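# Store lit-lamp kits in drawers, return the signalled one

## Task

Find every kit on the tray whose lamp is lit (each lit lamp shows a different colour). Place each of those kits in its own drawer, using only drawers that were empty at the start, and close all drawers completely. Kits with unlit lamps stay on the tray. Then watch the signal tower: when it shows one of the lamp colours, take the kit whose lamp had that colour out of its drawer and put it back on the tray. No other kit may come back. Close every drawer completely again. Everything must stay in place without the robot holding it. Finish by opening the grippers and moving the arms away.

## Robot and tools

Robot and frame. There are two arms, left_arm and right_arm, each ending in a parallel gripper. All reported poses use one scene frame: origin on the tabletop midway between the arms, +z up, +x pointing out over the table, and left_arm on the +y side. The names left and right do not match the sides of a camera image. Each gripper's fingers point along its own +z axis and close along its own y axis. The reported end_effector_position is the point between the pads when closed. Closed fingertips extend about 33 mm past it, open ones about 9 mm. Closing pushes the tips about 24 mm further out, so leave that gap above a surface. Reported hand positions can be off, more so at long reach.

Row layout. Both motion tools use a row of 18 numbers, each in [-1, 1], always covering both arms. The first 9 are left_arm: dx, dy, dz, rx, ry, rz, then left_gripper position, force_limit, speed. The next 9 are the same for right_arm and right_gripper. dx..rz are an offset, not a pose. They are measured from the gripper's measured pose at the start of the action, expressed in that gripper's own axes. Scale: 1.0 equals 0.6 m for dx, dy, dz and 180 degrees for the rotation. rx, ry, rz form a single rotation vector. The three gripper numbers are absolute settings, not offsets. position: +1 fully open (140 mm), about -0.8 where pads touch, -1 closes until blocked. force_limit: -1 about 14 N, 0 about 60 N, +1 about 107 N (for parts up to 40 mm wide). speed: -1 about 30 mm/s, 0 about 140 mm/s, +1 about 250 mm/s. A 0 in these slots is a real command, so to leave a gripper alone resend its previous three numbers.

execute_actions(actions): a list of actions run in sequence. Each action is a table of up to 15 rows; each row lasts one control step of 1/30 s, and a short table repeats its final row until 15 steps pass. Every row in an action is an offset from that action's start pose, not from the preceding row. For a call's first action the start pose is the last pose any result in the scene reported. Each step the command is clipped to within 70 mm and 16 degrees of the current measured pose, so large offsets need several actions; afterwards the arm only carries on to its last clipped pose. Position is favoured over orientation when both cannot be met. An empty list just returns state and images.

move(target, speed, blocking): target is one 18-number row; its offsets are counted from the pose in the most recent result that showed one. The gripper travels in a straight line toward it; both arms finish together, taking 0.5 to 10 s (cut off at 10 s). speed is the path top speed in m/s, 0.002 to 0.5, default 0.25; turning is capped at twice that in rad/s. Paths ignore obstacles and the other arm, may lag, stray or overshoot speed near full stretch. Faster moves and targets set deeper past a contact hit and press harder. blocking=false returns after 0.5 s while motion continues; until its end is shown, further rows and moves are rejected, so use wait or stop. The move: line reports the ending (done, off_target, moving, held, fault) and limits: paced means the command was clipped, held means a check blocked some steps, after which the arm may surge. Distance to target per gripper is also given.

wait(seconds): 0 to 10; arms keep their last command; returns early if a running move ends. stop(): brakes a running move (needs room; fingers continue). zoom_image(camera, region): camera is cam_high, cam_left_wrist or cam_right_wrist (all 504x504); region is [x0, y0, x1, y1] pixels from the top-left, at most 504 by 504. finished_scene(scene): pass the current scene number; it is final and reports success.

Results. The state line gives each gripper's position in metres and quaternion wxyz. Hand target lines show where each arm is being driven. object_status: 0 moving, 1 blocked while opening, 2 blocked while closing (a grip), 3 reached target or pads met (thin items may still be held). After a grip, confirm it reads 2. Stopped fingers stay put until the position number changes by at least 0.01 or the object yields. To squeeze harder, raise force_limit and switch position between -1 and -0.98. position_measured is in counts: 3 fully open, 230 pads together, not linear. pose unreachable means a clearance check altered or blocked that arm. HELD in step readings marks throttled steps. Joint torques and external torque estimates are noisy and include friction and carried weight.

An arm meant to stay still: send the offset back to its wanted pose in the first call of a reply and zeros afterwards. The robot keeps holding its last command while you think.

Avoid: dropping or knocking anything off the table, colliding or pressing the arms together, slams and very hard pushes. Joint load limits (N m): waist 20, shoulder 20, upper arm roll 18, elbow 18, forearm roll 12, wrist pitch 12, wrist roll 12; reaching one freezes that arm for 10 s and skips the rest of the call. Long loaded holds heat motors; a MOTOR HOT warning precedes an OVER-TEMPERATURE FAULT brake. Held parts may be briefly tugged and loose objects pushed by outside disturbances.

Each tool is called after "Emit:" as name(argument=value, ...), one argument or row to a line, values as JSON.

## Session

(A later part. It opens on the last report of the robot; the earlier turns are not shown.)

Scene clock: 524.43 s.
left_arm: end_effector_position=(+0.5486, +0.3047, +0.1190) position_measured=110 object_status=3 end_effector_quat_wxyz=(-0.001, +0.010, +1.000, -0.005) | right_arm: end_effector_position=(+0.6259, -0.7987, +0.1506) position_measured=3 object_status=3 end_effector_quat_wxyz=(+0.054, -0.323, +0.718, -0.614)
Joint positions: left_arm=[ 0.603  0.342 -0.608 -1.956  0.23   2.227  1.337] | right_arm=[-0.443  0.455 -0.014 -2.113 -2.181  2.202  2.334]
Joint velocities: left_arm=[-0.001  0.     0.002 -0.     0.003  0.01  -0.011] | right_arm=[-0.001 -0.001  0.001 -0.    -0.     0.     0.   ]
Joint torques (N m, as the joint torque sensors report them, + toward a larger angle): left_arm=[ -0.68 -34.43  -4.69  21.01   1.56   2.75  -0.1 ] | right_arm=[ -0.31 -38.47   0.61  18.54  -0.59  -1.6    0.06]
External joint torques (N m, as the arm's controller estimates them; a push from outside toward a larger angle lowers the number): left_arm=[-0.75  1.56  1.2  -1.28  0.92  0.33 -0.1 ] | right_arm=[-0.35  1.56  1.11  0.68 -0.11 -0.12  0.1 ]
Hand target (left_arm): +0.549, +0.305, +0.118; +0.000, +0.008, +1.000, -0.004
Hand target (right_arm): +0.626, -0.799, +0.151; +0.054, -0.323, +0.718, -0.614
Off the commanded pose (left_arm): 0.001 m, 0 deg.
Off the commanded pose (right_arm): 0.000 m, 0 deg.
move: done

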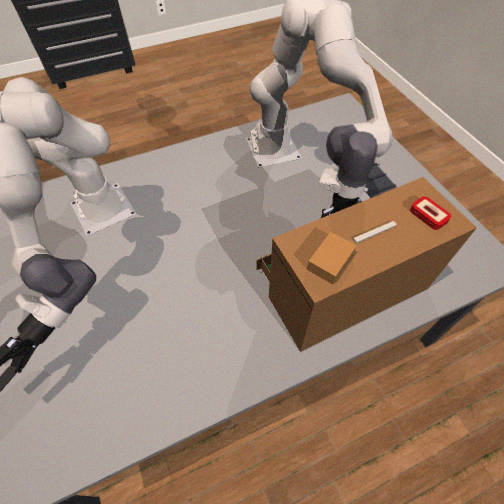

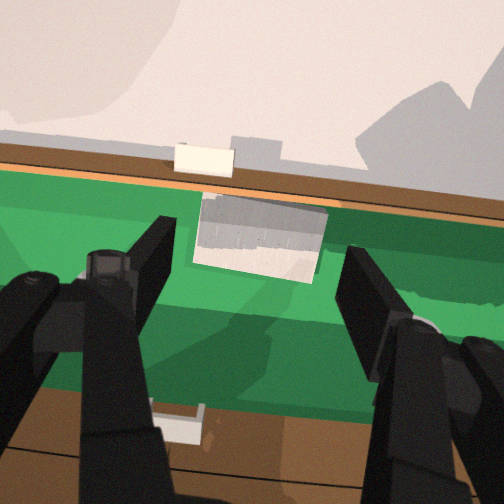

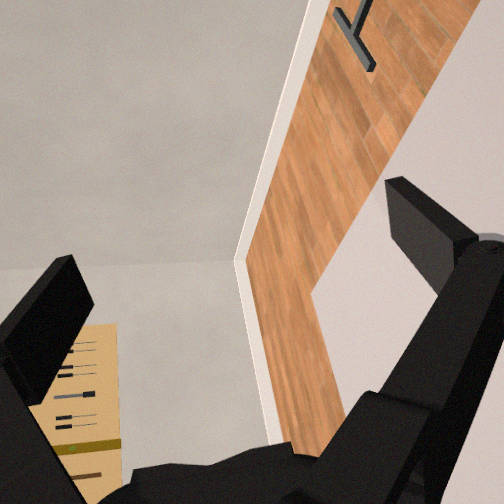

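Emit:
move(
  target=[0,0,0.05,0,0,0,0.15,0,0,0,0,0,0,0,0,1,0,0],
  speed=0.04,
)

Emit:
move(
  target=[0,0,0,0,0,0,-1,0,-0.5,0,0,0,0,0,0,1,0,0],
)

Emit:
move(
  target=[0.01,0,-0.13,0,0,0,-1,0,-0.5,0,0,0,0,0,0,1,0,0],
  speed=0.12,
)

Scene clock: 527.30 s.
left_arm: end_effector_position=(+0.5484, +0.3042, +0.0902) position_measured=110 object_status=3 end_effector_quat_wxyz=(-0.002, +0.011, +1.000, -0.007) | right_arm: end_effector_position=(+0.6259, -0.7987, +0.1506) position_measured=3 object_status=3 end_effector_quat_wxyz=(+0.054, -0.323, +0.718, -0.614)
Joint positions: left_arm=[ 0.589  0.389 -0.589 -1.973  0.263  2.282  1.319] | right_arm=[-0.443  0.455 -0.014 -2.113 -2.181  2.202  2.334]
Joint velocities: left_arm=[-0.005  0.001  0.001  0.001  0.003  0.014 -0.011] | right_arm=[ 0.001 -0.     0.001 -0.001 -0.     0.     0.003]
Joint torques (N m, as the joint torque sensors report them, + toward a larger angle): left_arm=[ -0.89 -34.93  -5.99  20.3    1.62   2.75  -0.07] | right_arm=[ -0.41 -38.71   0.36  18.32  -0.59  -1.59   0.07]
External joint torques (N m, as the arm's controller estimates them; a push from outside toward a larger angle lowers the number): left_arm=[-0.92  2.22  0.57 -1.43  1.01  0.33 -0.07] | right_arm=[-0.44  1.31  0.87  0.44 -0.11 -0.11  0.11]
Hand target (left_arm): +0.549, +0.304, +0.089; -0.001, +0.010, +1.000, -0.006
Hand target (right_arm): +0.626, -0.799, +0.151; +0.054, -0.323, +0.718, -0.614
Off the commanded pose (left_arm): 0.001 m, 0 deg.
Off the commanded pose (right_arm): 0.000 m, 0 deg.
move: done

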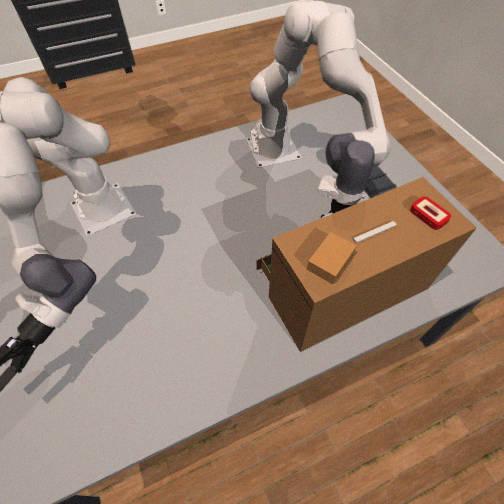

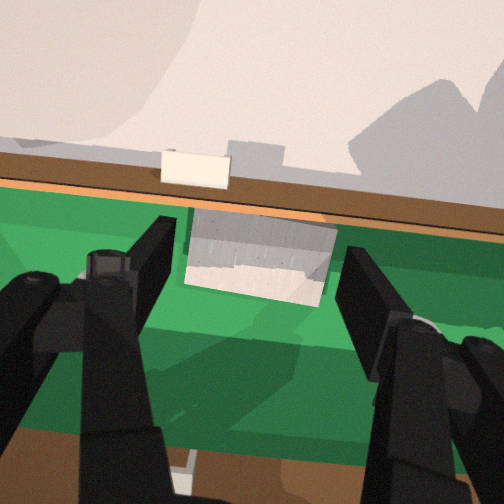

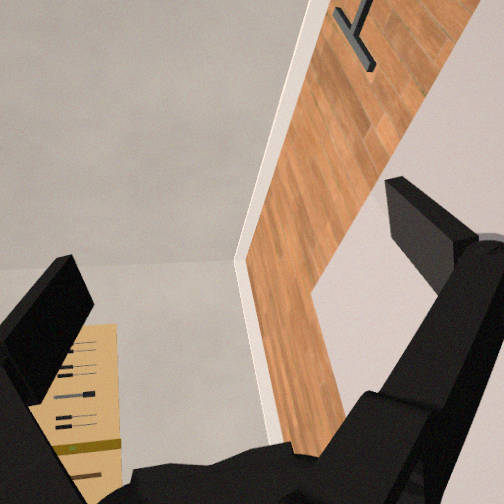

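Scene clock: 528.40 s.
left_arm: end_effector_position=(+0.5484, +0.3042, +0.0902) position_measured=233 object_status=3 end_effector_quat_wxyz=(-0.002, +0.011, +1.000, -0.007) | right_arm: end_effector_position=(+0.6259, -0.7987, +0.1506) position_measured=3 object_status=3 end_effector_quat_wxyz=(+0.054, -0.323, +0.718, -0.614)
Joint positions: left_arm=[ 0.589  0.389 -0.589 -1.973  0.263  2.282  1.319] | right_arm=[-0.443  0.455 -0.014 -2.113 -2.181  2.202  2.334]
Joint velocities: left_arm=[ 0.001 -0.    -0.     0.001  0.001 -0.001  0.001] | right_arm=[-0.002  0.001 -0.     0.001 -0.002 -0.     0.001]
Joint torques (N m, as the joint torque sensors report them, + toward a larger angle): left_arm=[  0.59 -36.19  -6.96  21.54   0.59   2.35   0.16] | right_arm=[ -0.57 -38.6    0.63  18.34  -0.58  -1.59   0.06]
External joint torques (N m, as the arm's controller estimates them; a push from outside toward a larger angle lowers the number): left_arm=[ 0.54  1.   -0.43 -0.17 -0.03 -0.07  0.16] | right_arm=[-0.5   1.4   1.23  0.42 -0.09 -0.1   0.1 ]
Hand target (left_arm): +0.548, +0.304, +0.090; -0.002, +0.011, +1.000, -0.007
Hand target (right_arm): +0.626, -0.799, +0.151; +0.054, -0.323, +0.718, -0.614
Off the commanded pose (left_arm): 0.000 m, 0 deg.
Off the commanded pose (right_arm): 0.000 m, 0 deg.
move: done

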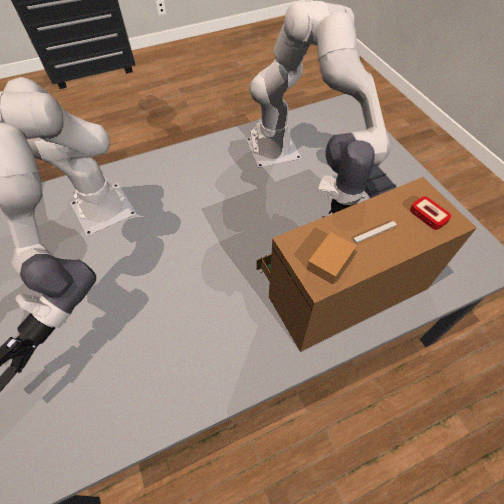

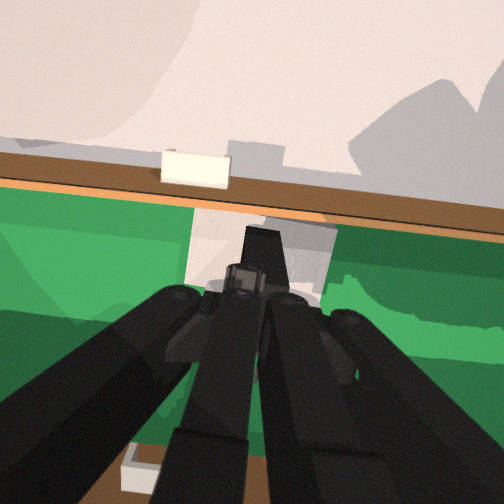

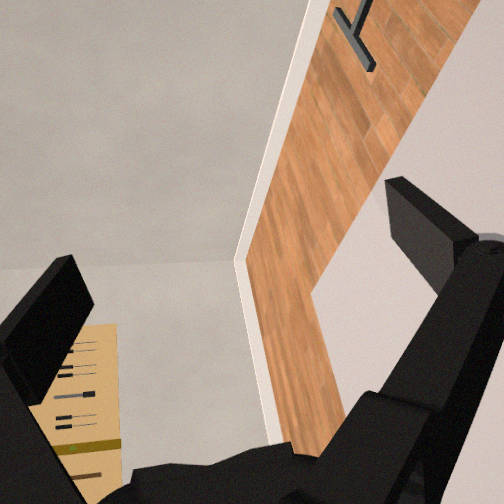

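Scene clock: 529.60 s.
left_arm: end_effector_position=(+0.5431, +0.3066, +0.1678) position_measured=233 object_status=3 end_effector_quat_wxyz=(-0.001, +0.008, +1.000, -0.005) | right_arm: end_effector_position=(+0.6259, -0.7987, +0.1506) position_measured=3 object_status=3 end_effector_quat_wxyz=(+0.054, -0.323, +0.718, -0.614)
Joint positions: left_arm=[ 0.632  0.255 -0.636 -1.933  0.167  2.133  1.375] | right_arm=[-0.443  0.455 -0.014 -2.113 -2.181  2.202  2.334]
Joint velocities: left_arm=[ 0.    -0.    -0.    -0.001 -0.002 -0.012  0.014] | right_arm=[-0.001 -0.001  0.001  0.002  0.     0.     0.   ]
Joint torques (N m, as the joint torque sensors report them, + toward a larger angle): left_arm=[  2.05 -32.98  -5.9   23.29  -0.54   2.06   0.31] | right_arm=[ -0.26 -38.71   0.7   18.35  -0.59  -1.56   0.06]
External joint torques (N m, as the arm's controller estimates them; a push from outside toward a larger angle lowers the number): left_arm=[ 2.03  0.71 -1.28  0.12 -1.22 -0.37  0.32] | right_arm=[-0.28  1.43  1.21  0.37 -0.1  -0.07  0.1 ]
Hand target (left_arm): +0.542, +0.306, +0.168; -0.002, +0.011, +1.000, -0.006
Hand target (right_arm): +0.626, -0.799, +0.151; +0.054, -0.323, +0.718, -0.614
Off the commanded pose (left_arm): 0.001 m, 0 deg.
Off the commanded pose (right_arm): 0.000 m, 0 deg.
move: done

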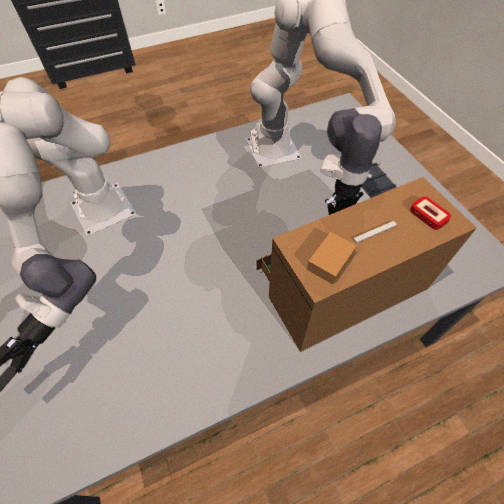

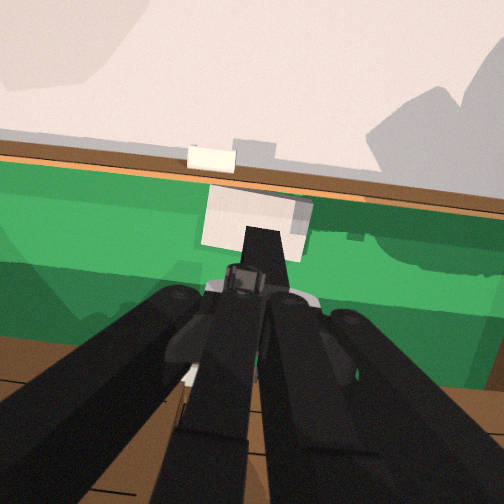

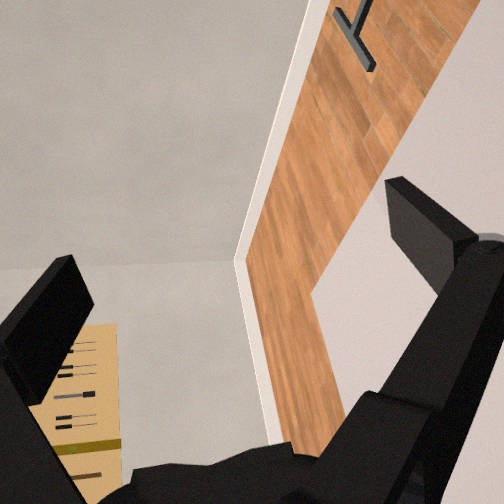

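Emit:
move(
  target=[-0.007,-0.004,0.09,0,0,0.015,0.15,0,0,0,0,0,0,0,0,1,0,0],
  speed=0.08,
)

Emit:
move(
  target=[0,0,0.058,0,0,0,0.15,0,0,0,0,0,0,0,0,1,0,0],
  speed=0.04,
)

Scene clock: 532.73 s.
left_arm: end_effector_position=(+0.5470, +0.3030, +0.1148) position_measured=110 object_status=3 end_effector_quat_wxyz=(-0.001, +0.032, +0.999, -0.006) | right_arm: end_effector_position=(+0.6259, -0.7987, +0.1506) position_measured=3 object_status=3 end_effector_quat_wxyz=(+0.054, -0.323, +0.718, -0.614)
Joint positions: left_arm=[ 0.613  0.348 -0.619 -1.963  0.238  2.235  1.375] | right_arm=[-0.443  0.455 -0.014 -2.113 -2.181  2.202  2.334]
Joint velocities: left_arm=[-0.001  0.     0.    -0.     0.004  0.012 -0.005] | right_arm=[-0.001  0.     0.001 -0.    -0.     0.001  0.001]
Joint torques (N m, as the joint torque sensors report them, + toward a larger angle): left_arm=[ -1.7  -34.09  -5.62  21.18   1.52   2.7   -0.15] | right_arm=[ -0.64 -38.7    0.54  18.36  -0.6   -1.6    0.07]
External joint torques (N m, as the arm's controller estimates them; a push from outside toward a larger angle lowers the number): left_arm=[-1.64  1.72  0.58 -0.98  0.88  0.28 -0.15] | right_arm=[-0.74  1.18  0.98  0.54 -0.13 -0.13  0.11]
Hand target (left_arm): +0.548, +0.303, +0.114; -0.000, +0.032, +0.999, -0.005
Hand target (right_arm): +0.626, -0.799, +0.151; +0.054, -0.323, +0.718, -0.614
Off the commanded pose (left_arm): 0.001 m, 0 deg.
Off the commanded pose (right_arm): 0.000 m, 0 deg.
move: done

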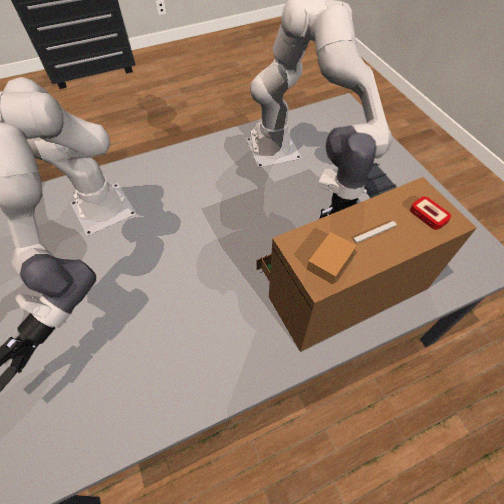

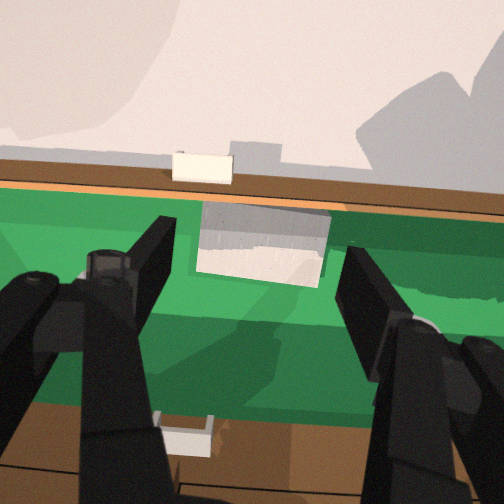

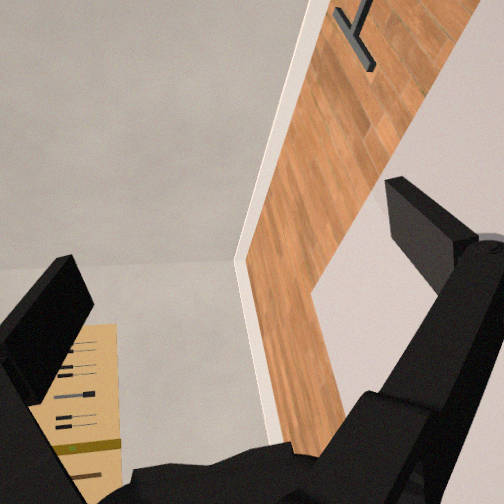

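Scene clock: 533.90 s.
left_arm: end_effector_position=(+0.5466, +0.3024, +0.0811) position_measured=110 object_status=3 end_effector_quat_wxyz=(-0.003, +0.034, +0.999, -0.008) | right_arm: end_effector_position=(+0.6259, -0.7987, +0.1506) position_measured=3 object_status=3 end_effector_quat_wxyz=(+0.054, -0.323, +0.718, -0.614)
Joint positions: left_arm=[ 0.592  0.404 -0.593 -1.982  0.277  2.299  1.354] | right_arm=[-0.443  0.455 -0.014 -2.113 -2.181  2.202  2.334]
Joint velocities: left_arm=[-0.004 -0.001  0.004 -0.001  0.004  0.016 -0.011] | right_arm=[ 0.     0.     0.     0.001  0.    -0.001  0.   ]
Joint torques (N m, as the joint torque sensors report them, + toward a larger angle): left_arm=[ -1.16 -35.21  -6.45  19.24   1.42   2.66  -0.12] | right_arm=[ -0.5  -38.58   0.64  18.33  -0.6   -1.58   0.06]
External joint torques (N m, as the arm's controller estimates them; a push from outside toward a larger angle lowers the number): left_arm=[-1.35  2.01  0.25 -2.2   0.82  0.25 -0.12] | right_arm=[-0.44  1.3   1.23  0.52 -0.13 -0.09  0.1 ]
Hand target (left_arm): +0.547, +0.302, +0.080; -0.001, +0.032, +0.999, -0.007
Hand target (right_arm): +0.626, -0.799, +0.151; +0.054, -0.323, +0.718, -0.614
Off the commanded pose (left_arm): 0.001 m, 0 deg.
Off the commanded pose (right_arm): 0.000 m, 0 deg.
move: done

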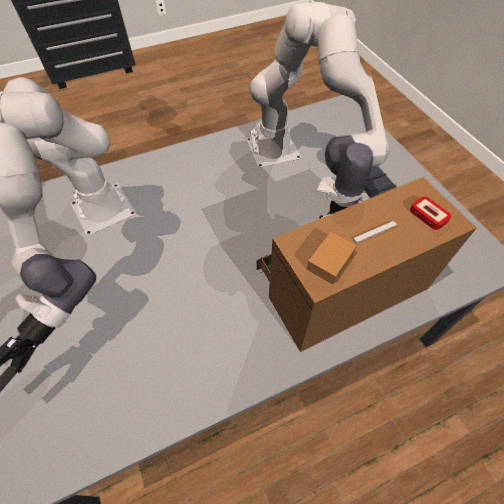

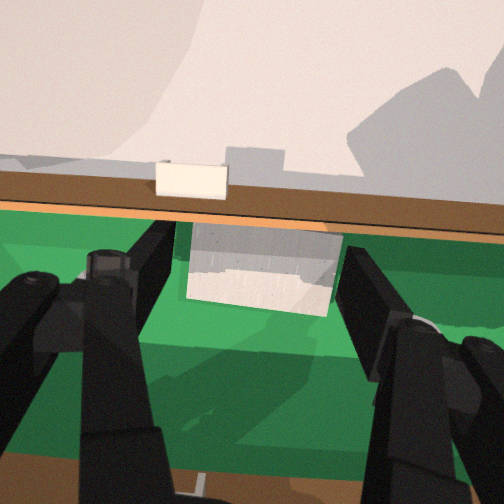

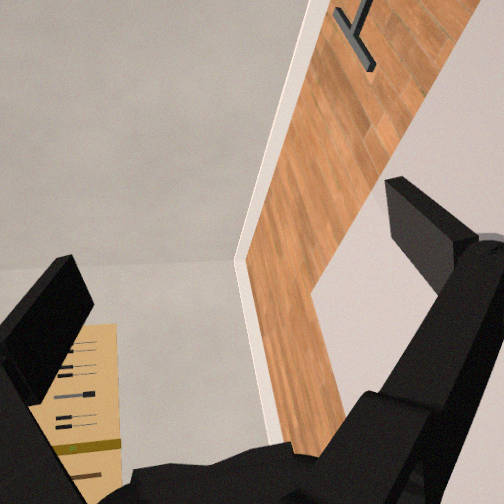

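Emit:
move(
  target=[-0.006,0,0.002,0,0,-0.008,0.15,0,0,0,0,0,0,0,0,1,0,0],
  speed=0.03,
)

Emit:
move(
  target=[0,0,0,0,0,0,-1,0,-0.5,0,0,0,0,0,0,1,0,0],
)

Emit:
move(
  target=[0,0,-0.13,0,0,-0.013,-1,0,-0.5,0,0,0,0,0,0,1,0,0],
  speed=0.1,
)

Scene clock: 537.30 s.
left_arm: end_effector_position=(+0.5502, +0.3020, +0.0802) position_measured=110 object_status=3 end_effector_quat_wxyz=(-0.002, +0.025, +1.000, -0.009) | right_arm: end_effector_position=(+0.6259, -0.7987, +0.1506) position_measured=3 object_status=3 end_effector_quat_wxyz=(+0.054, -0.323, +0.718, -0.614)
Joint positions: left_arm=[ 0.583  0.413 -0.585 -1.97   0.277  2.299  1.336] | right_arm=[-0.443  0.455 -0.014 -2.113 -2.181  2.202  2.334]
Joint velocities: left_arm=[-0.005  0.001  0.005  0.003  0.002 -0.002 -0.015] | right_arm=[-0.001  0.001 -0.002  0.001  0.     0.     0.   ]
Joint torques (N m, as the joint torque sensors report them, + toward a larger angle): left_arm=[  0.16 -36.1   -5.83  22.47   0.93   1.94  -0.05] | right_arm=[ -0.64 -38.54   0.49  18.3   -0.59  -1.59   0.07]
External joint torques (N m, as the arm's controller estimates them; a push from outside toward a larger angle lowers the number): left_arm=[-0.01  1.48  0.93  1.02  0.33 -0.48 -0.05] | right_arm=[-0.45  1.43  1.19  0.43 -0.11 -0.08  0.11]
Hand target (left_arm): +0.550, +0.302, +0.080; -0.003, +0.021, +1.000, -0.008
Hand target (right_arm): +0.626, -0.799, +0.151; +0.054, -0.323, +0.718, -0.614
Off the commanded pose (left_arm): 0.000 m, 0 deg.
Off the commanded pose (right_arm): 0.000 m, 0 deg.
move: done

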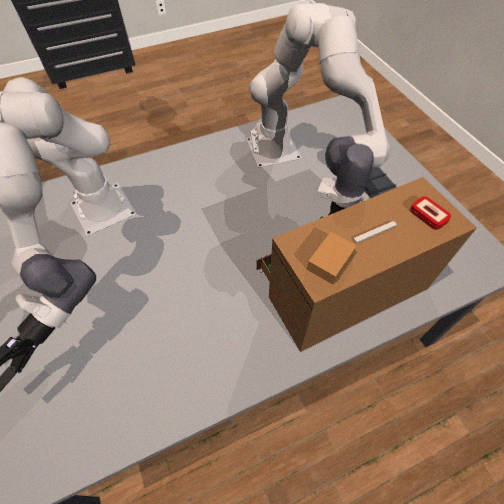

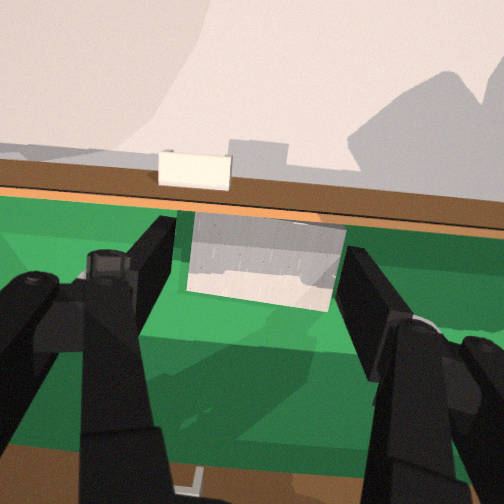

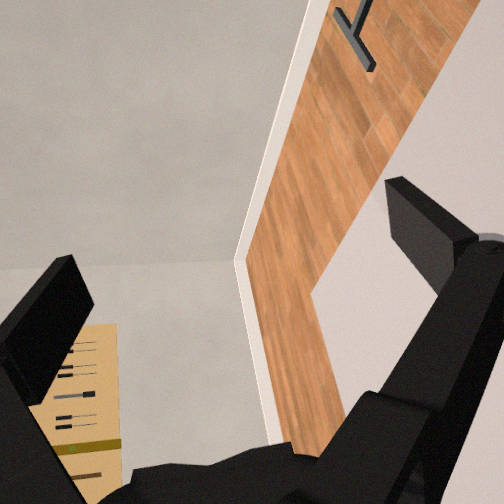

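Scene clock: 537.80 s.
left_arm: end_effector_position=(+0.5505, +0.3021, +0.0808) position_measured=135 object_status=2 end_effector_quat_wxyz=(-0.001, +0.025, +1.000, -0.009) | right_arm: end_effector_position=(+0.6259, -0.7987, +0.1506) position_measured=3 object_status=3 end_effector_quat_wxyz=(+0.054, -0.323, +0.718, -0.614)
Joint positions: left_arm=[ 0.583  0.412 -0.585 -1.97   0.277  2.299  1.336] | right_arm=[-0.443  0.455 -0.014 -2.113 -2.181  2.202  2.334]
Joint velocities: left_arm=[ 0.001  0.001 -0.    -0.001  0.    -0.001  0.001] | right_arm=[ 0.001 -0.001 -0.001  0.    -0.001 -0.    -0.003]
Joint torques (N m, as the joint torque sensors report them, + toward a larger angle): left_arm=[  0.1  -36.32  -7.55  21.22   0.61   2.36   0.  ] | right_arm=[ -0.5  -38.55   0.5   18.42  -0.59  -1.55   0.08]
External joint torques (N m, as the arm's controller estimates them; a push from outside toward a larger angle lowers the number): left_arm=[ 0.14  1.25 -0.62 -0.18  0.01 -0.06  0.  ] | right_arm=[-0.55  1.53  0.99  0.49 -0.11 -0.06  0.12]
Hand target (left_arm): +0.550, +0.302, +0.080; -0.002, +0.025, +1.000, -0.009
Hand target (right_arm): +0.626, -0.799, +0.151; +0.054, -0.323, +0.718, -0.614
Off the commanded pose (left_arm): 0.001 m, 0 deg.
Off the commanded pose (right_arm): 0.000 m, 0 deg.
move: done

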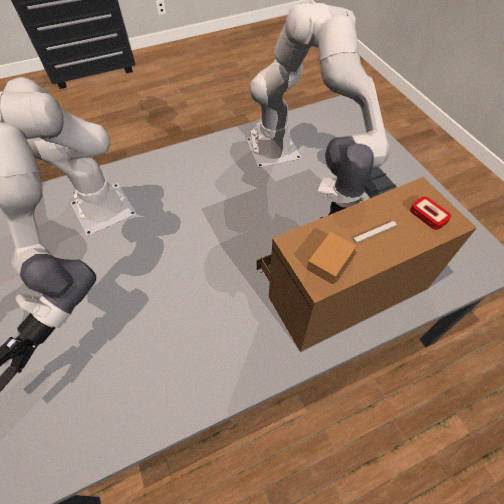

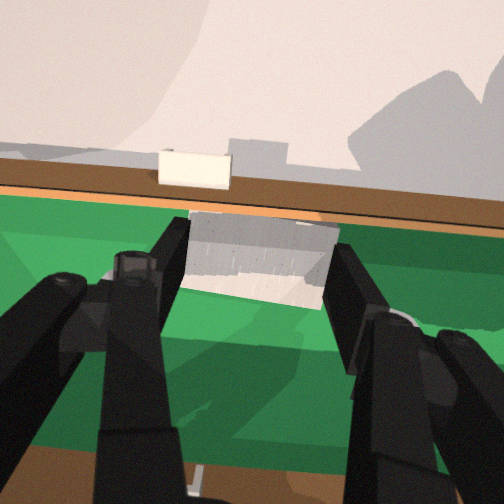

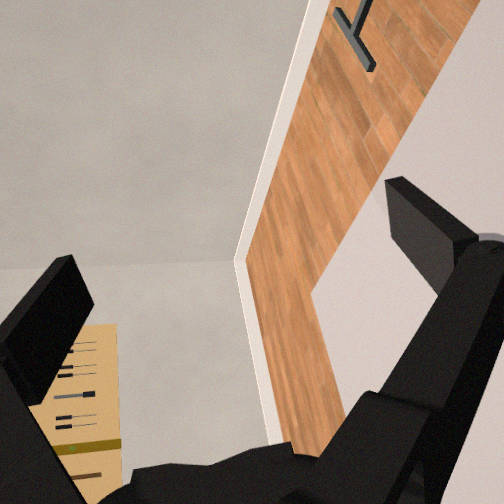

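Scene clock: 539.13 s.
left_arm: end_effector_position=(+0.5502, +0.3044, +0.1574) position_measured=135 object_status=2 end_effector_quat_wxyz=(-0.001, +0.003, +1.000, -0.006) | right_arm: end_effector_position=(+0.6259, -0.7987, +0.1506) position_measured=3 object_status=3 end_effector_quat_wxyz=(+0.054, -0.323, +0.718, -0.614)
Joint positions: left_arm=[ 0.612  0.292 -0.621 -1.913  0.186  2.145  1.353] | right_arm=[-0.443  0.455 -0.014 -2.113 -2.181  2.202  2.334]
Joint velocities: left_arm=[-0.001  0.     0.     0.001 -0.002 -0.01   0.003] | right_arm=[-0.001 -0.002 -0.001 -0.001  0.001  0.    -0.002]
Joint torques (N m, as the joint torque sensors report them, + toward a larger angle): left_arm=[  1.33 -34.86  -5.72  23.83  -0.41   2.04   0.32] | right_arm=[ -0.38 -38.59   0.72  18.46  -0.59  -1.58   0.08]
External joint torques (N m, as the arm's controller estimates them; a push from outside toward a larger angle lowers the number): left_arm=[ 1.33  0.16 -0.5   0.77 -1.08 -0.39  0.32] | right_arm=[-0.04  1.41  1.56  0.63 -0.12 -0.07  0.12]
Hand target (left_arm): +0.550, +0.305, +0.159; -0.002, +0.004, +1.000, -0.008
Hand target (right_arm): +0.626, -0.799, +0.151; +0.054, -0.323, +0.718, -0.614
Off the commanded pose (left_arm): 0.002 m, 0 deg.
Off the commanded pose (right_arm): 0.000 m, 0 deg.
move: done

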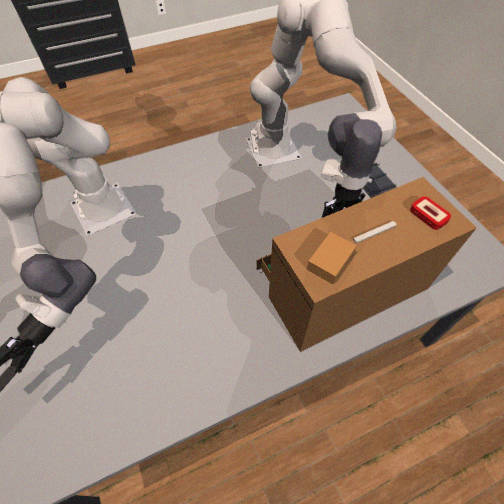

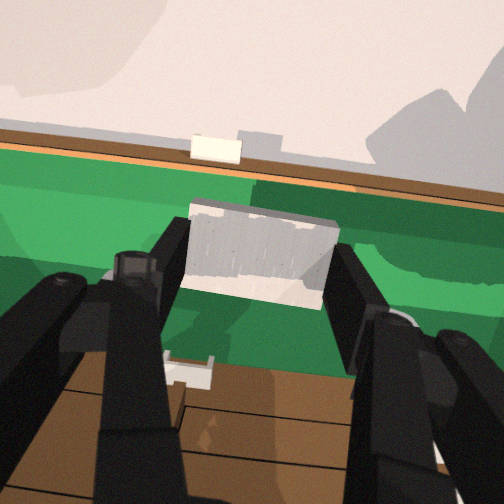

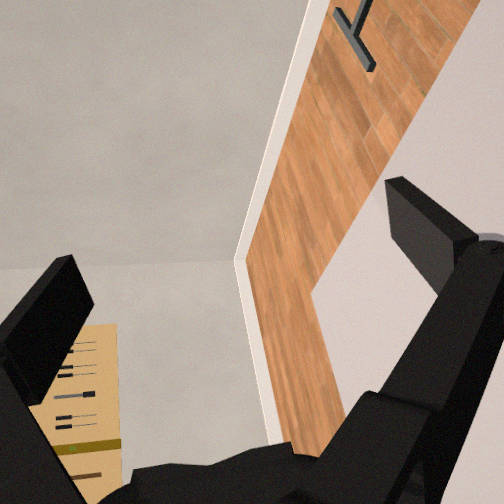

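Emit:
move(
  target=[0.468,0.598,0.05,0,0,0,-1,0,-0.5,0,0,0,0,0,0,1,0,0],
)

Emit:
move(
  target=[0,0,0.09,0,0,0,-1,0,-0.5,0,0,0,0,0,0,1,0,0],
  speed=0.08,
)

Scene clock: 543.07 s.
left_arm: end_effector_position=(+0.2684, +0.6649, +0.1195) position_measured=135 object_status=2 end_effector_quat_wxyz=(-0.010, +0.000, +1.000, -0.008) | right_arm: end_effector_position=(+0.6259, -0.7987, +0.1506) position_measured=3 object_status=3 end_effector_quat_wxyz=(+0.054, -0.323, +0.718, -0.614)
Joint positions: left_arm=[ 0.979 -0.156 -0.104 -2.525 -0.02   2.345  2.329] | right_arm=[-0.443  0.455 -0.014 -2.113 -2.181  2.202  2.334]
Joint velocities: left_arm=[-0.001 -0.001  0.    -0.    -0.001  0.     0.031] | right_arm=[-0.001  0.002 -0.     0.    -0.     0.     0.   ]
Joint torques (N m, as the joint torque sensors report them, + toward a larger angle): left_arm=[ -0.92 -21.98   0.47  21.56  -0.38   2.94   0.37] | right_arm=[ -0.38 -38.6    0.47  18.52  -0.59  -1.59   0.08]
External joint torques (N m, as the arm's controller estimates them; a push from outside toward a larger angle lowers the number): left_arm=[-0.96  1.71  0.17  0.22 -0.98  0.58  0.37] | right_arm=[-0.36  1.22  1.02  0.73 -0.11 -0.12  0.12]
Hand target (left_arm): +0.270, +0.665, +0.120; -0.007, +0.006, +1.000, -0.008
Hand target (right_arm): +0.626, -0.799, +0.151; +0.054, -0.323, +0.718, -0.614
Off the commanded pose (left_arm): 0.005 m, 1 deg.
Off the commanded pose (right_arm): 0.000 m, 0 deg.
move: off_target (left_arm)

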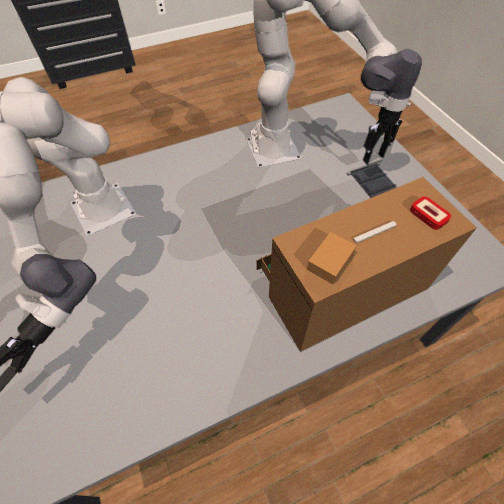

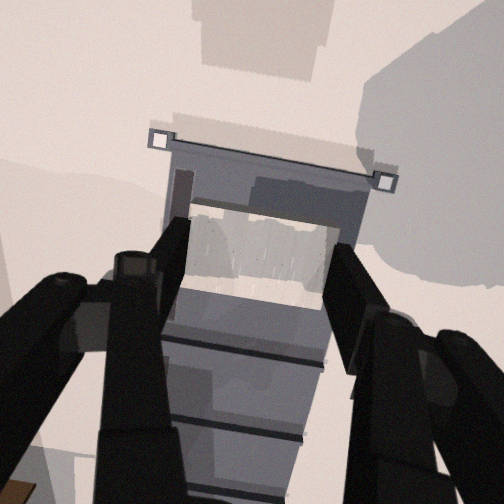

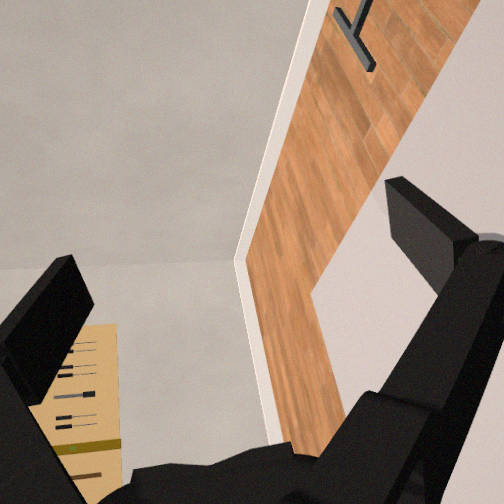

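Scene clock: 544.30 s.
left_arm: end_effector_position=(+0.2681, +0.6630, +0.0655) position_measured=135 object_status=2 end_effector_quat_wxyz=(-0.009, +0.001, +1.000, -0.011) | right_arm: end_effector_position=(+0.6259, -0.7987, +0.1506) position_measured=3 object_status=3 end_effector_quat_wxyz=(+0.054, -0.323, +0.718, -0.614)
Joint positions: left_arm=[ 0.979 -0.041 -0.104 -2.566 -0.014  2.498  2.325] | right_arm=[-0.443  0.455 -0.014 -2.113 -2.181  2.202  2.334]
Joint velocities: left_arm=[ 0.001 -0.     0.001 -0.     0.001  0.012 -0.001] | right_arm=[-0.     0.     0.     0.     0.    -0.001  0.002]
Joint torques (N m, as the joint torque sensors report them, + toward a larger angle): left_arm=[ -0.01 -24.41  -1.71  17.75   1.56   2.75  -0.06] | right_arm=[ -0.56 -38.56   0.57  18.51  -0.59  -1.58   0.05]
External joint torques (N m, as the arm's controller estimates them; a push from outside toward a larger angle lowers the number): left_arm=[-0.05  1.27 -1.83 -1.57  1.06  0.41 -0.06] | right_arm=[-0.58  1.38  1.09  0.66 -0.11 -0.1   0.09]
Hand target (left_arm): +0.269, +0.663, +0.065; -0.008, +0.001, +1.000, -0.009
Hand target (right_arm): +0.626, -0.799, +0.151; +0.054, -0.323, +0.718, -0.614
Off the commanded pose (left_arm): 0.001 m, 0 deg.
Off the commanded pose (right_arm): 0.000 m, 0 deg.
move: done

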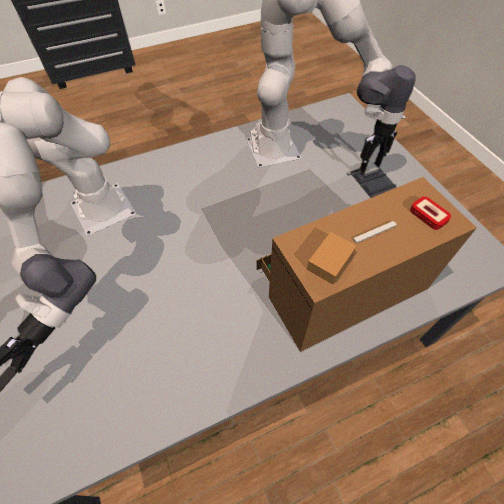

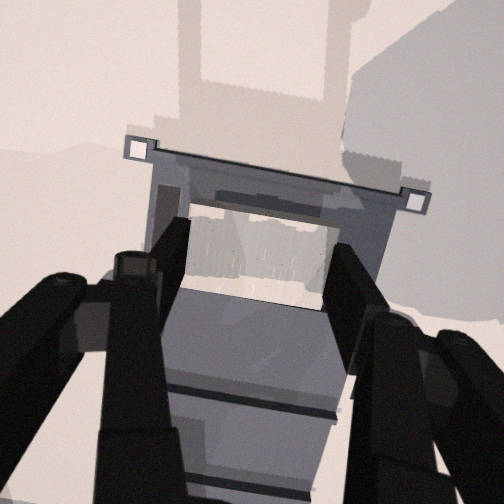

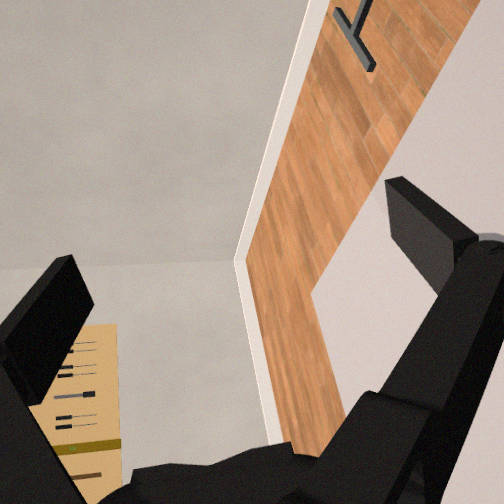

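Emit:
move(
  target=[-0.004,0.005,0.044,0,0,0,-1,0,-0.5,0,0,0,0,0,0,1,0,0],
  speed=0.03,
)

Emit:
move(
  target=[0,0,0,0,0,0,0.1,0,0,0,0,0,0,0,0,1,0,0],
)

Emit:
move(
  target=[0,0,-0.18,0,0,0,0.1,0,0,0,0,0,0,0,0,1,0,0],
  speed=0.15,
)

Emit:
move(
  target=[-0.34,-0.57,0,0,-0.25,0,-0.9,0,0,0,0,0,0,0,0,1,0,0],
  speed=0.2,
)

Scene clock: 548.13 s.
left_arm: end_effector_position=(+0.2730, +0.6660, +0.0446) position_measured=135 object_status=2 end_effector_quat_wxyz=(-0.005, +0.002, +1.000, -0.010) | right_arm: end_effector_position=(+0.6259, -0.7987, +0.1506) position_measured=3 object_status=3 end_effector_quat_wxyz=(+0.054, -0.323, +0.718, -0.614)
Joint positions: left_arm=[ 0.979  0.022 -0.104 -2.562 -0.01   2.562  2.324] | right_arm=[-0.443  0.455 -0.014 -2.113 -2.181  2.202  2.334]
Joint velocities: left_arm=[-0.001  0.003  0.001 -0.001  0.001  0.008  0.001] | right_arm=[-0.001  0.002 -0.     0.     0.001  0.    -0.001]
Joint torques (N m, as the joint torque sensors report them, + toward a larger angle): left_arm=[  0.52 -19.16   0.12  15.87   1.54   3.29  -0.1 ] | right_arm=[ -0.37 -38.62   0.51  18.46  -0.6   -1.55   0.06]
External joint torques (N m, as the arm's controller estimates them; a push from outside toward a larger angle lowers the number): left_arm=[ 0.57  7.78  0.21 -2.55  1.07  0.94 -0.1 ] | right_arm=[-0.46  1.17  0.96  0.69 -0.12 -0.09  0.1 ]
Hand target (left_arm): +0.271, +0.665, +0.039; -0.008, +0.001, +1.000, -0.012
Hand target (right_arm): +0.626, -0.799, +0.151; +0.054, -0.323, +0.718, -0.614
Off the commanded pose (left_arm): 0.006 m, 0 deg.
Off the commanded pose (right_arm): 0.000 m, 0 deg.
move: off_target (left_arm)

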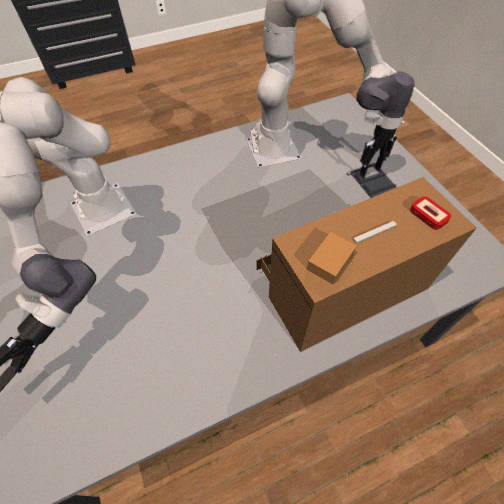

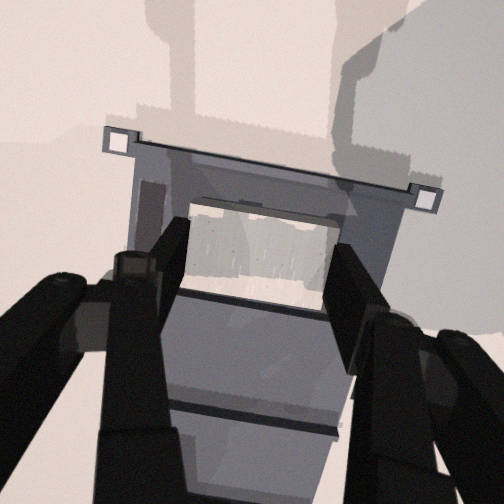

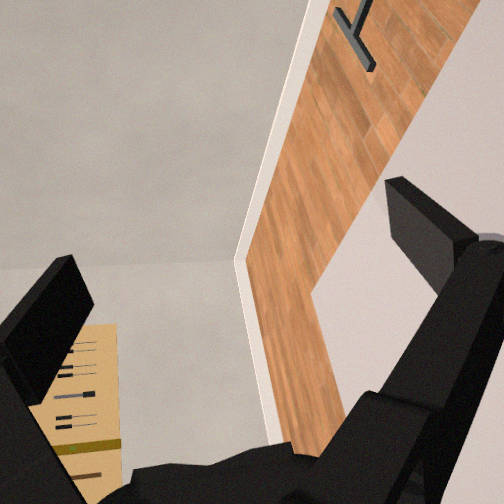

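Scene clock: 548.63 s.
left_arm: end_effector_position=(+0.2731, +0.6661, +0.0449) position_measured=117 object_status=3 end_effector_quat_wxyz=(-0.005, +0.002, +1.000, -0.010) | right_arm: end_effector_position=(+0.6259, -0.7987, +0.1506) position_measured=3 object_status=3 end_effector_quat_wxyz=(+0.054, -0.323, +0.718, -0.614)
Joint positions: left_arm=[ 0.979  0.021 -0.104 -2.562 -0.01   2.562  2.324] | right_arm=[-0.443  0.455 -0.014 -2.113 -2.181  2.202  2.334]
Joint velocities: left_arm=[ 0.     0.001 -0.002  0.001  0.001  0.002  0.   ] | right_arm=[-0.002  0.002  0.     0.     0.     0.    -0.001]
Joint torques (N m, as the joint torque sensors report them, + toward a larger angle): left_arm=[  0.26 -25.95  -0.59  19.07   0.5    2.35   0.01] | right_arm=[ -0.41 -38.81   0.55  18.33  -0.56  -1.59   0.1 ]
External joint torques (N m, as the arm's controller estimates them; a push from outside toward a larger angle lowers the number): left_arm=[ 0.3   1.11 -0.51  0.45  0.03 -0.03  0.01] | right_arm=[-0.36  1.08  1.12  0.51 -0.09 -0.11  0.14]
Hand target (left_arm): +0.273, +0.666, +0.045; -0.005, +0.002, +1.000, -0.010
Hand target (right_arm): +0.626, -0.799, +0.151; +0.054, -0.323, +0.718, -0.614
Off the commanded pose (left_arm): 0.000 m, 0 deg.
Off the commanded pose (right_arm): 0.000 m, 0 deg.
move: done

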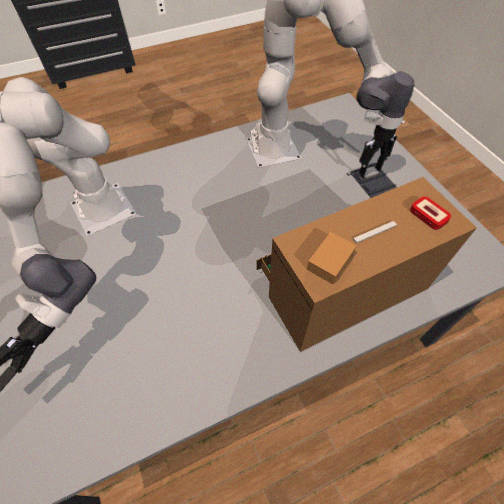

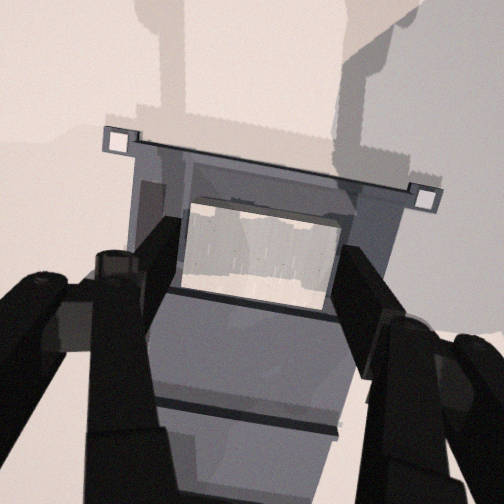

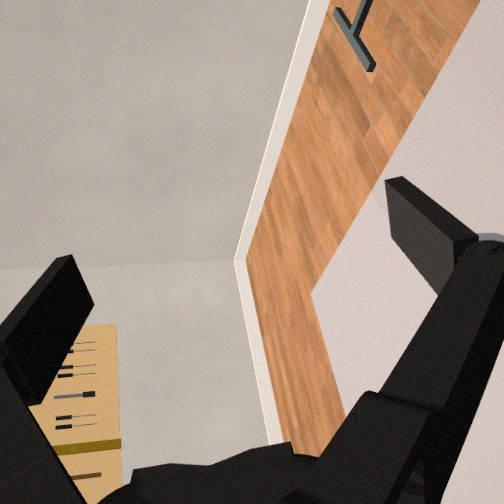

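Scene clock: 550.03 s.
left_arm: end_effector_position=(+0.2715, +0.6701, +0.1528) position_measured=117 object_status=3 end_effector_quat_wxyz=(-0.008, -0.000, +1.000, -0.006) | right_arm: end_effector_position=(+0.6259, -0.7987, +0.1506) position_measured=3 object_status=3 end_effector_quat_wxyz=(+0.054, -0.323, +0.718, -0.614)
Joint positions: left_arm=[ 0.979 -0.202 -0.099 -2.477 -0.022  2.256  2.333] | right_arm=[-0.443  0.455 -0.014 -2.113 -2.181  2.202  2.334]
Joint velocities: left_arm=[ 0.001 -0.001  0.001  0.001 -0.    -0.01   0.002] | right_arm=[0.    0.001 0.001 0.    0.001 0.    0.001]
Joint torques (N m, as the joint torque sensors report them, + toward a larger angle): left_arm=[  0.2  -23.36   0.38  23.11  -0.48   1.85   0.27] | right_arm=[ -0.52 -38.7    0.76  18.32  -0.59  -1.57   0.04]
External joint torques (N m, as the arm's controller estimates them; a push from outside toward a larger angle lowers the number): left_arm=[ 0.17 -0.28  0.    0.75 -1.14 -0.53  0.27] | right_arm=[-0.43  1.1   1.37  0.54 -0.11 -0.09  0.08]
Hand target (left_arm): +0.271, +0.670, +0.154; -0.008, -0.000, +1.000, -0.008
Hand target (right_arm): +0.626, -0.799, +0.151; +0.054, -0.323, +0.718, -0.614
Off the commanded pose (left_arm): 0.003 m, 1 deg.
Off the commanded pose (right_arm): 0.000 m, 0 deg.
move: done

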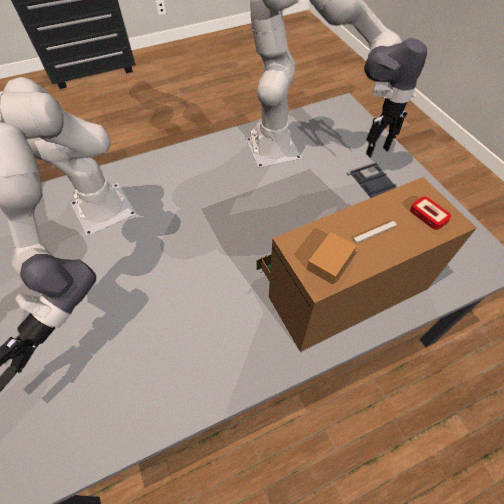

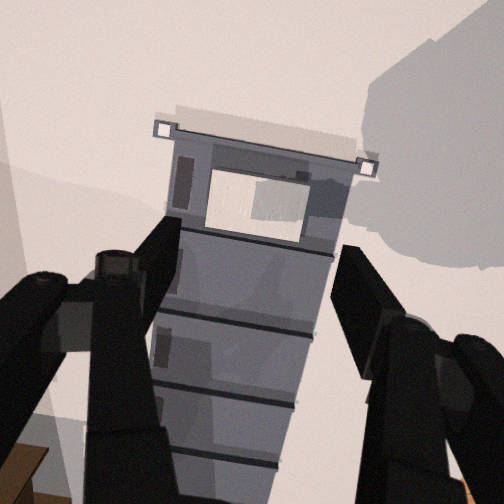

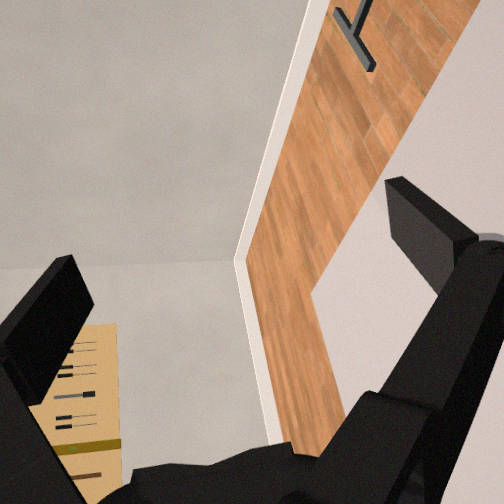

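Scene clock: 554.37 s.
left_arm: end_effector_position=(+0.4816, +0.3211, +0.1581) position_measured=233 object_status=3 end_effector_quat_wxyz=(+0.379, +0.006, +0.925, -0.006) | right_arm: end_effector_position=(+0.6259, -0.7987, +0.1506) position_measured=3 object_status=3 end_effector_quat_wxyz=(+0.054, -0.323, +0.718, -0.614)
Joint positions: left_arm=[-0.389 -0.112  0.288 -2.893 -0.41   3.589  1.804] | right_arm=[-0.443  0.455 -0.014 -2.113 -2.181  2.202  2.334]
Joint velocities: left_arm=[-0.021  0.     0.033 -0.004  0.039  0.015 -0.058] | right_arm=[ 0.    -0.001  0.001  0.001  0.     0.001  0.001]
Joint torques (N m, as the joint torque sensors report them, + toward a larger angle): left_arm=[ -0.68 -16.33  -1.05  13.73   1.77   3.83  -0.26] | right_arm=[ -0.43 -38.5    0.67  18.12  -0.6   -1.57   0.05]
External joint torques (N m, as the arm's controller estimates them; a push from outside toward a larger angle lowers the number): left_arm=[-0.66  1.95 -0.1  -2.07  0.97  0.43 -0.25] | right_arm=[-0.46  1.52  1.18  0.22 -0.12 -0.09  0.09]
Hand target (left_arm): +0.481, +0.320, +0.157; +0.380, +0.001, +0.925, -0.009
Hand target (right_arm): +0.626, -0.799, +0.151; +0.054, -0.323, +0.718, -0.614
Off the commanded pose (left_arm): 0.010 m, 1 deg.
Off the commanded pose (right_arm): 0.000 m, 0 deg.
move: off_target (left_arm)

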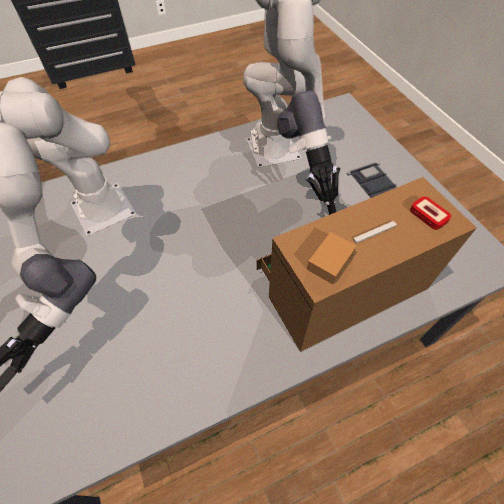

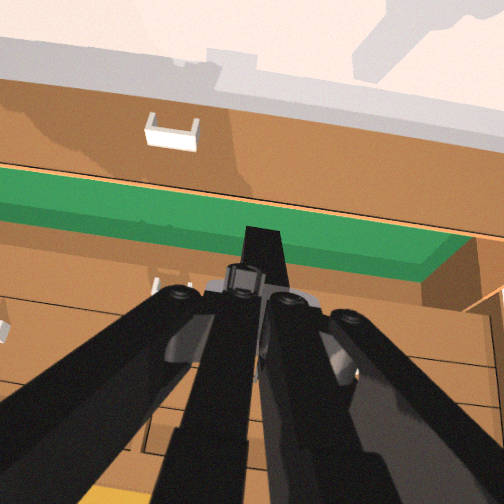

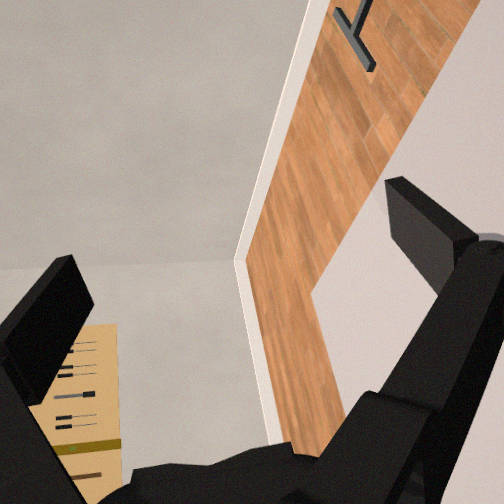

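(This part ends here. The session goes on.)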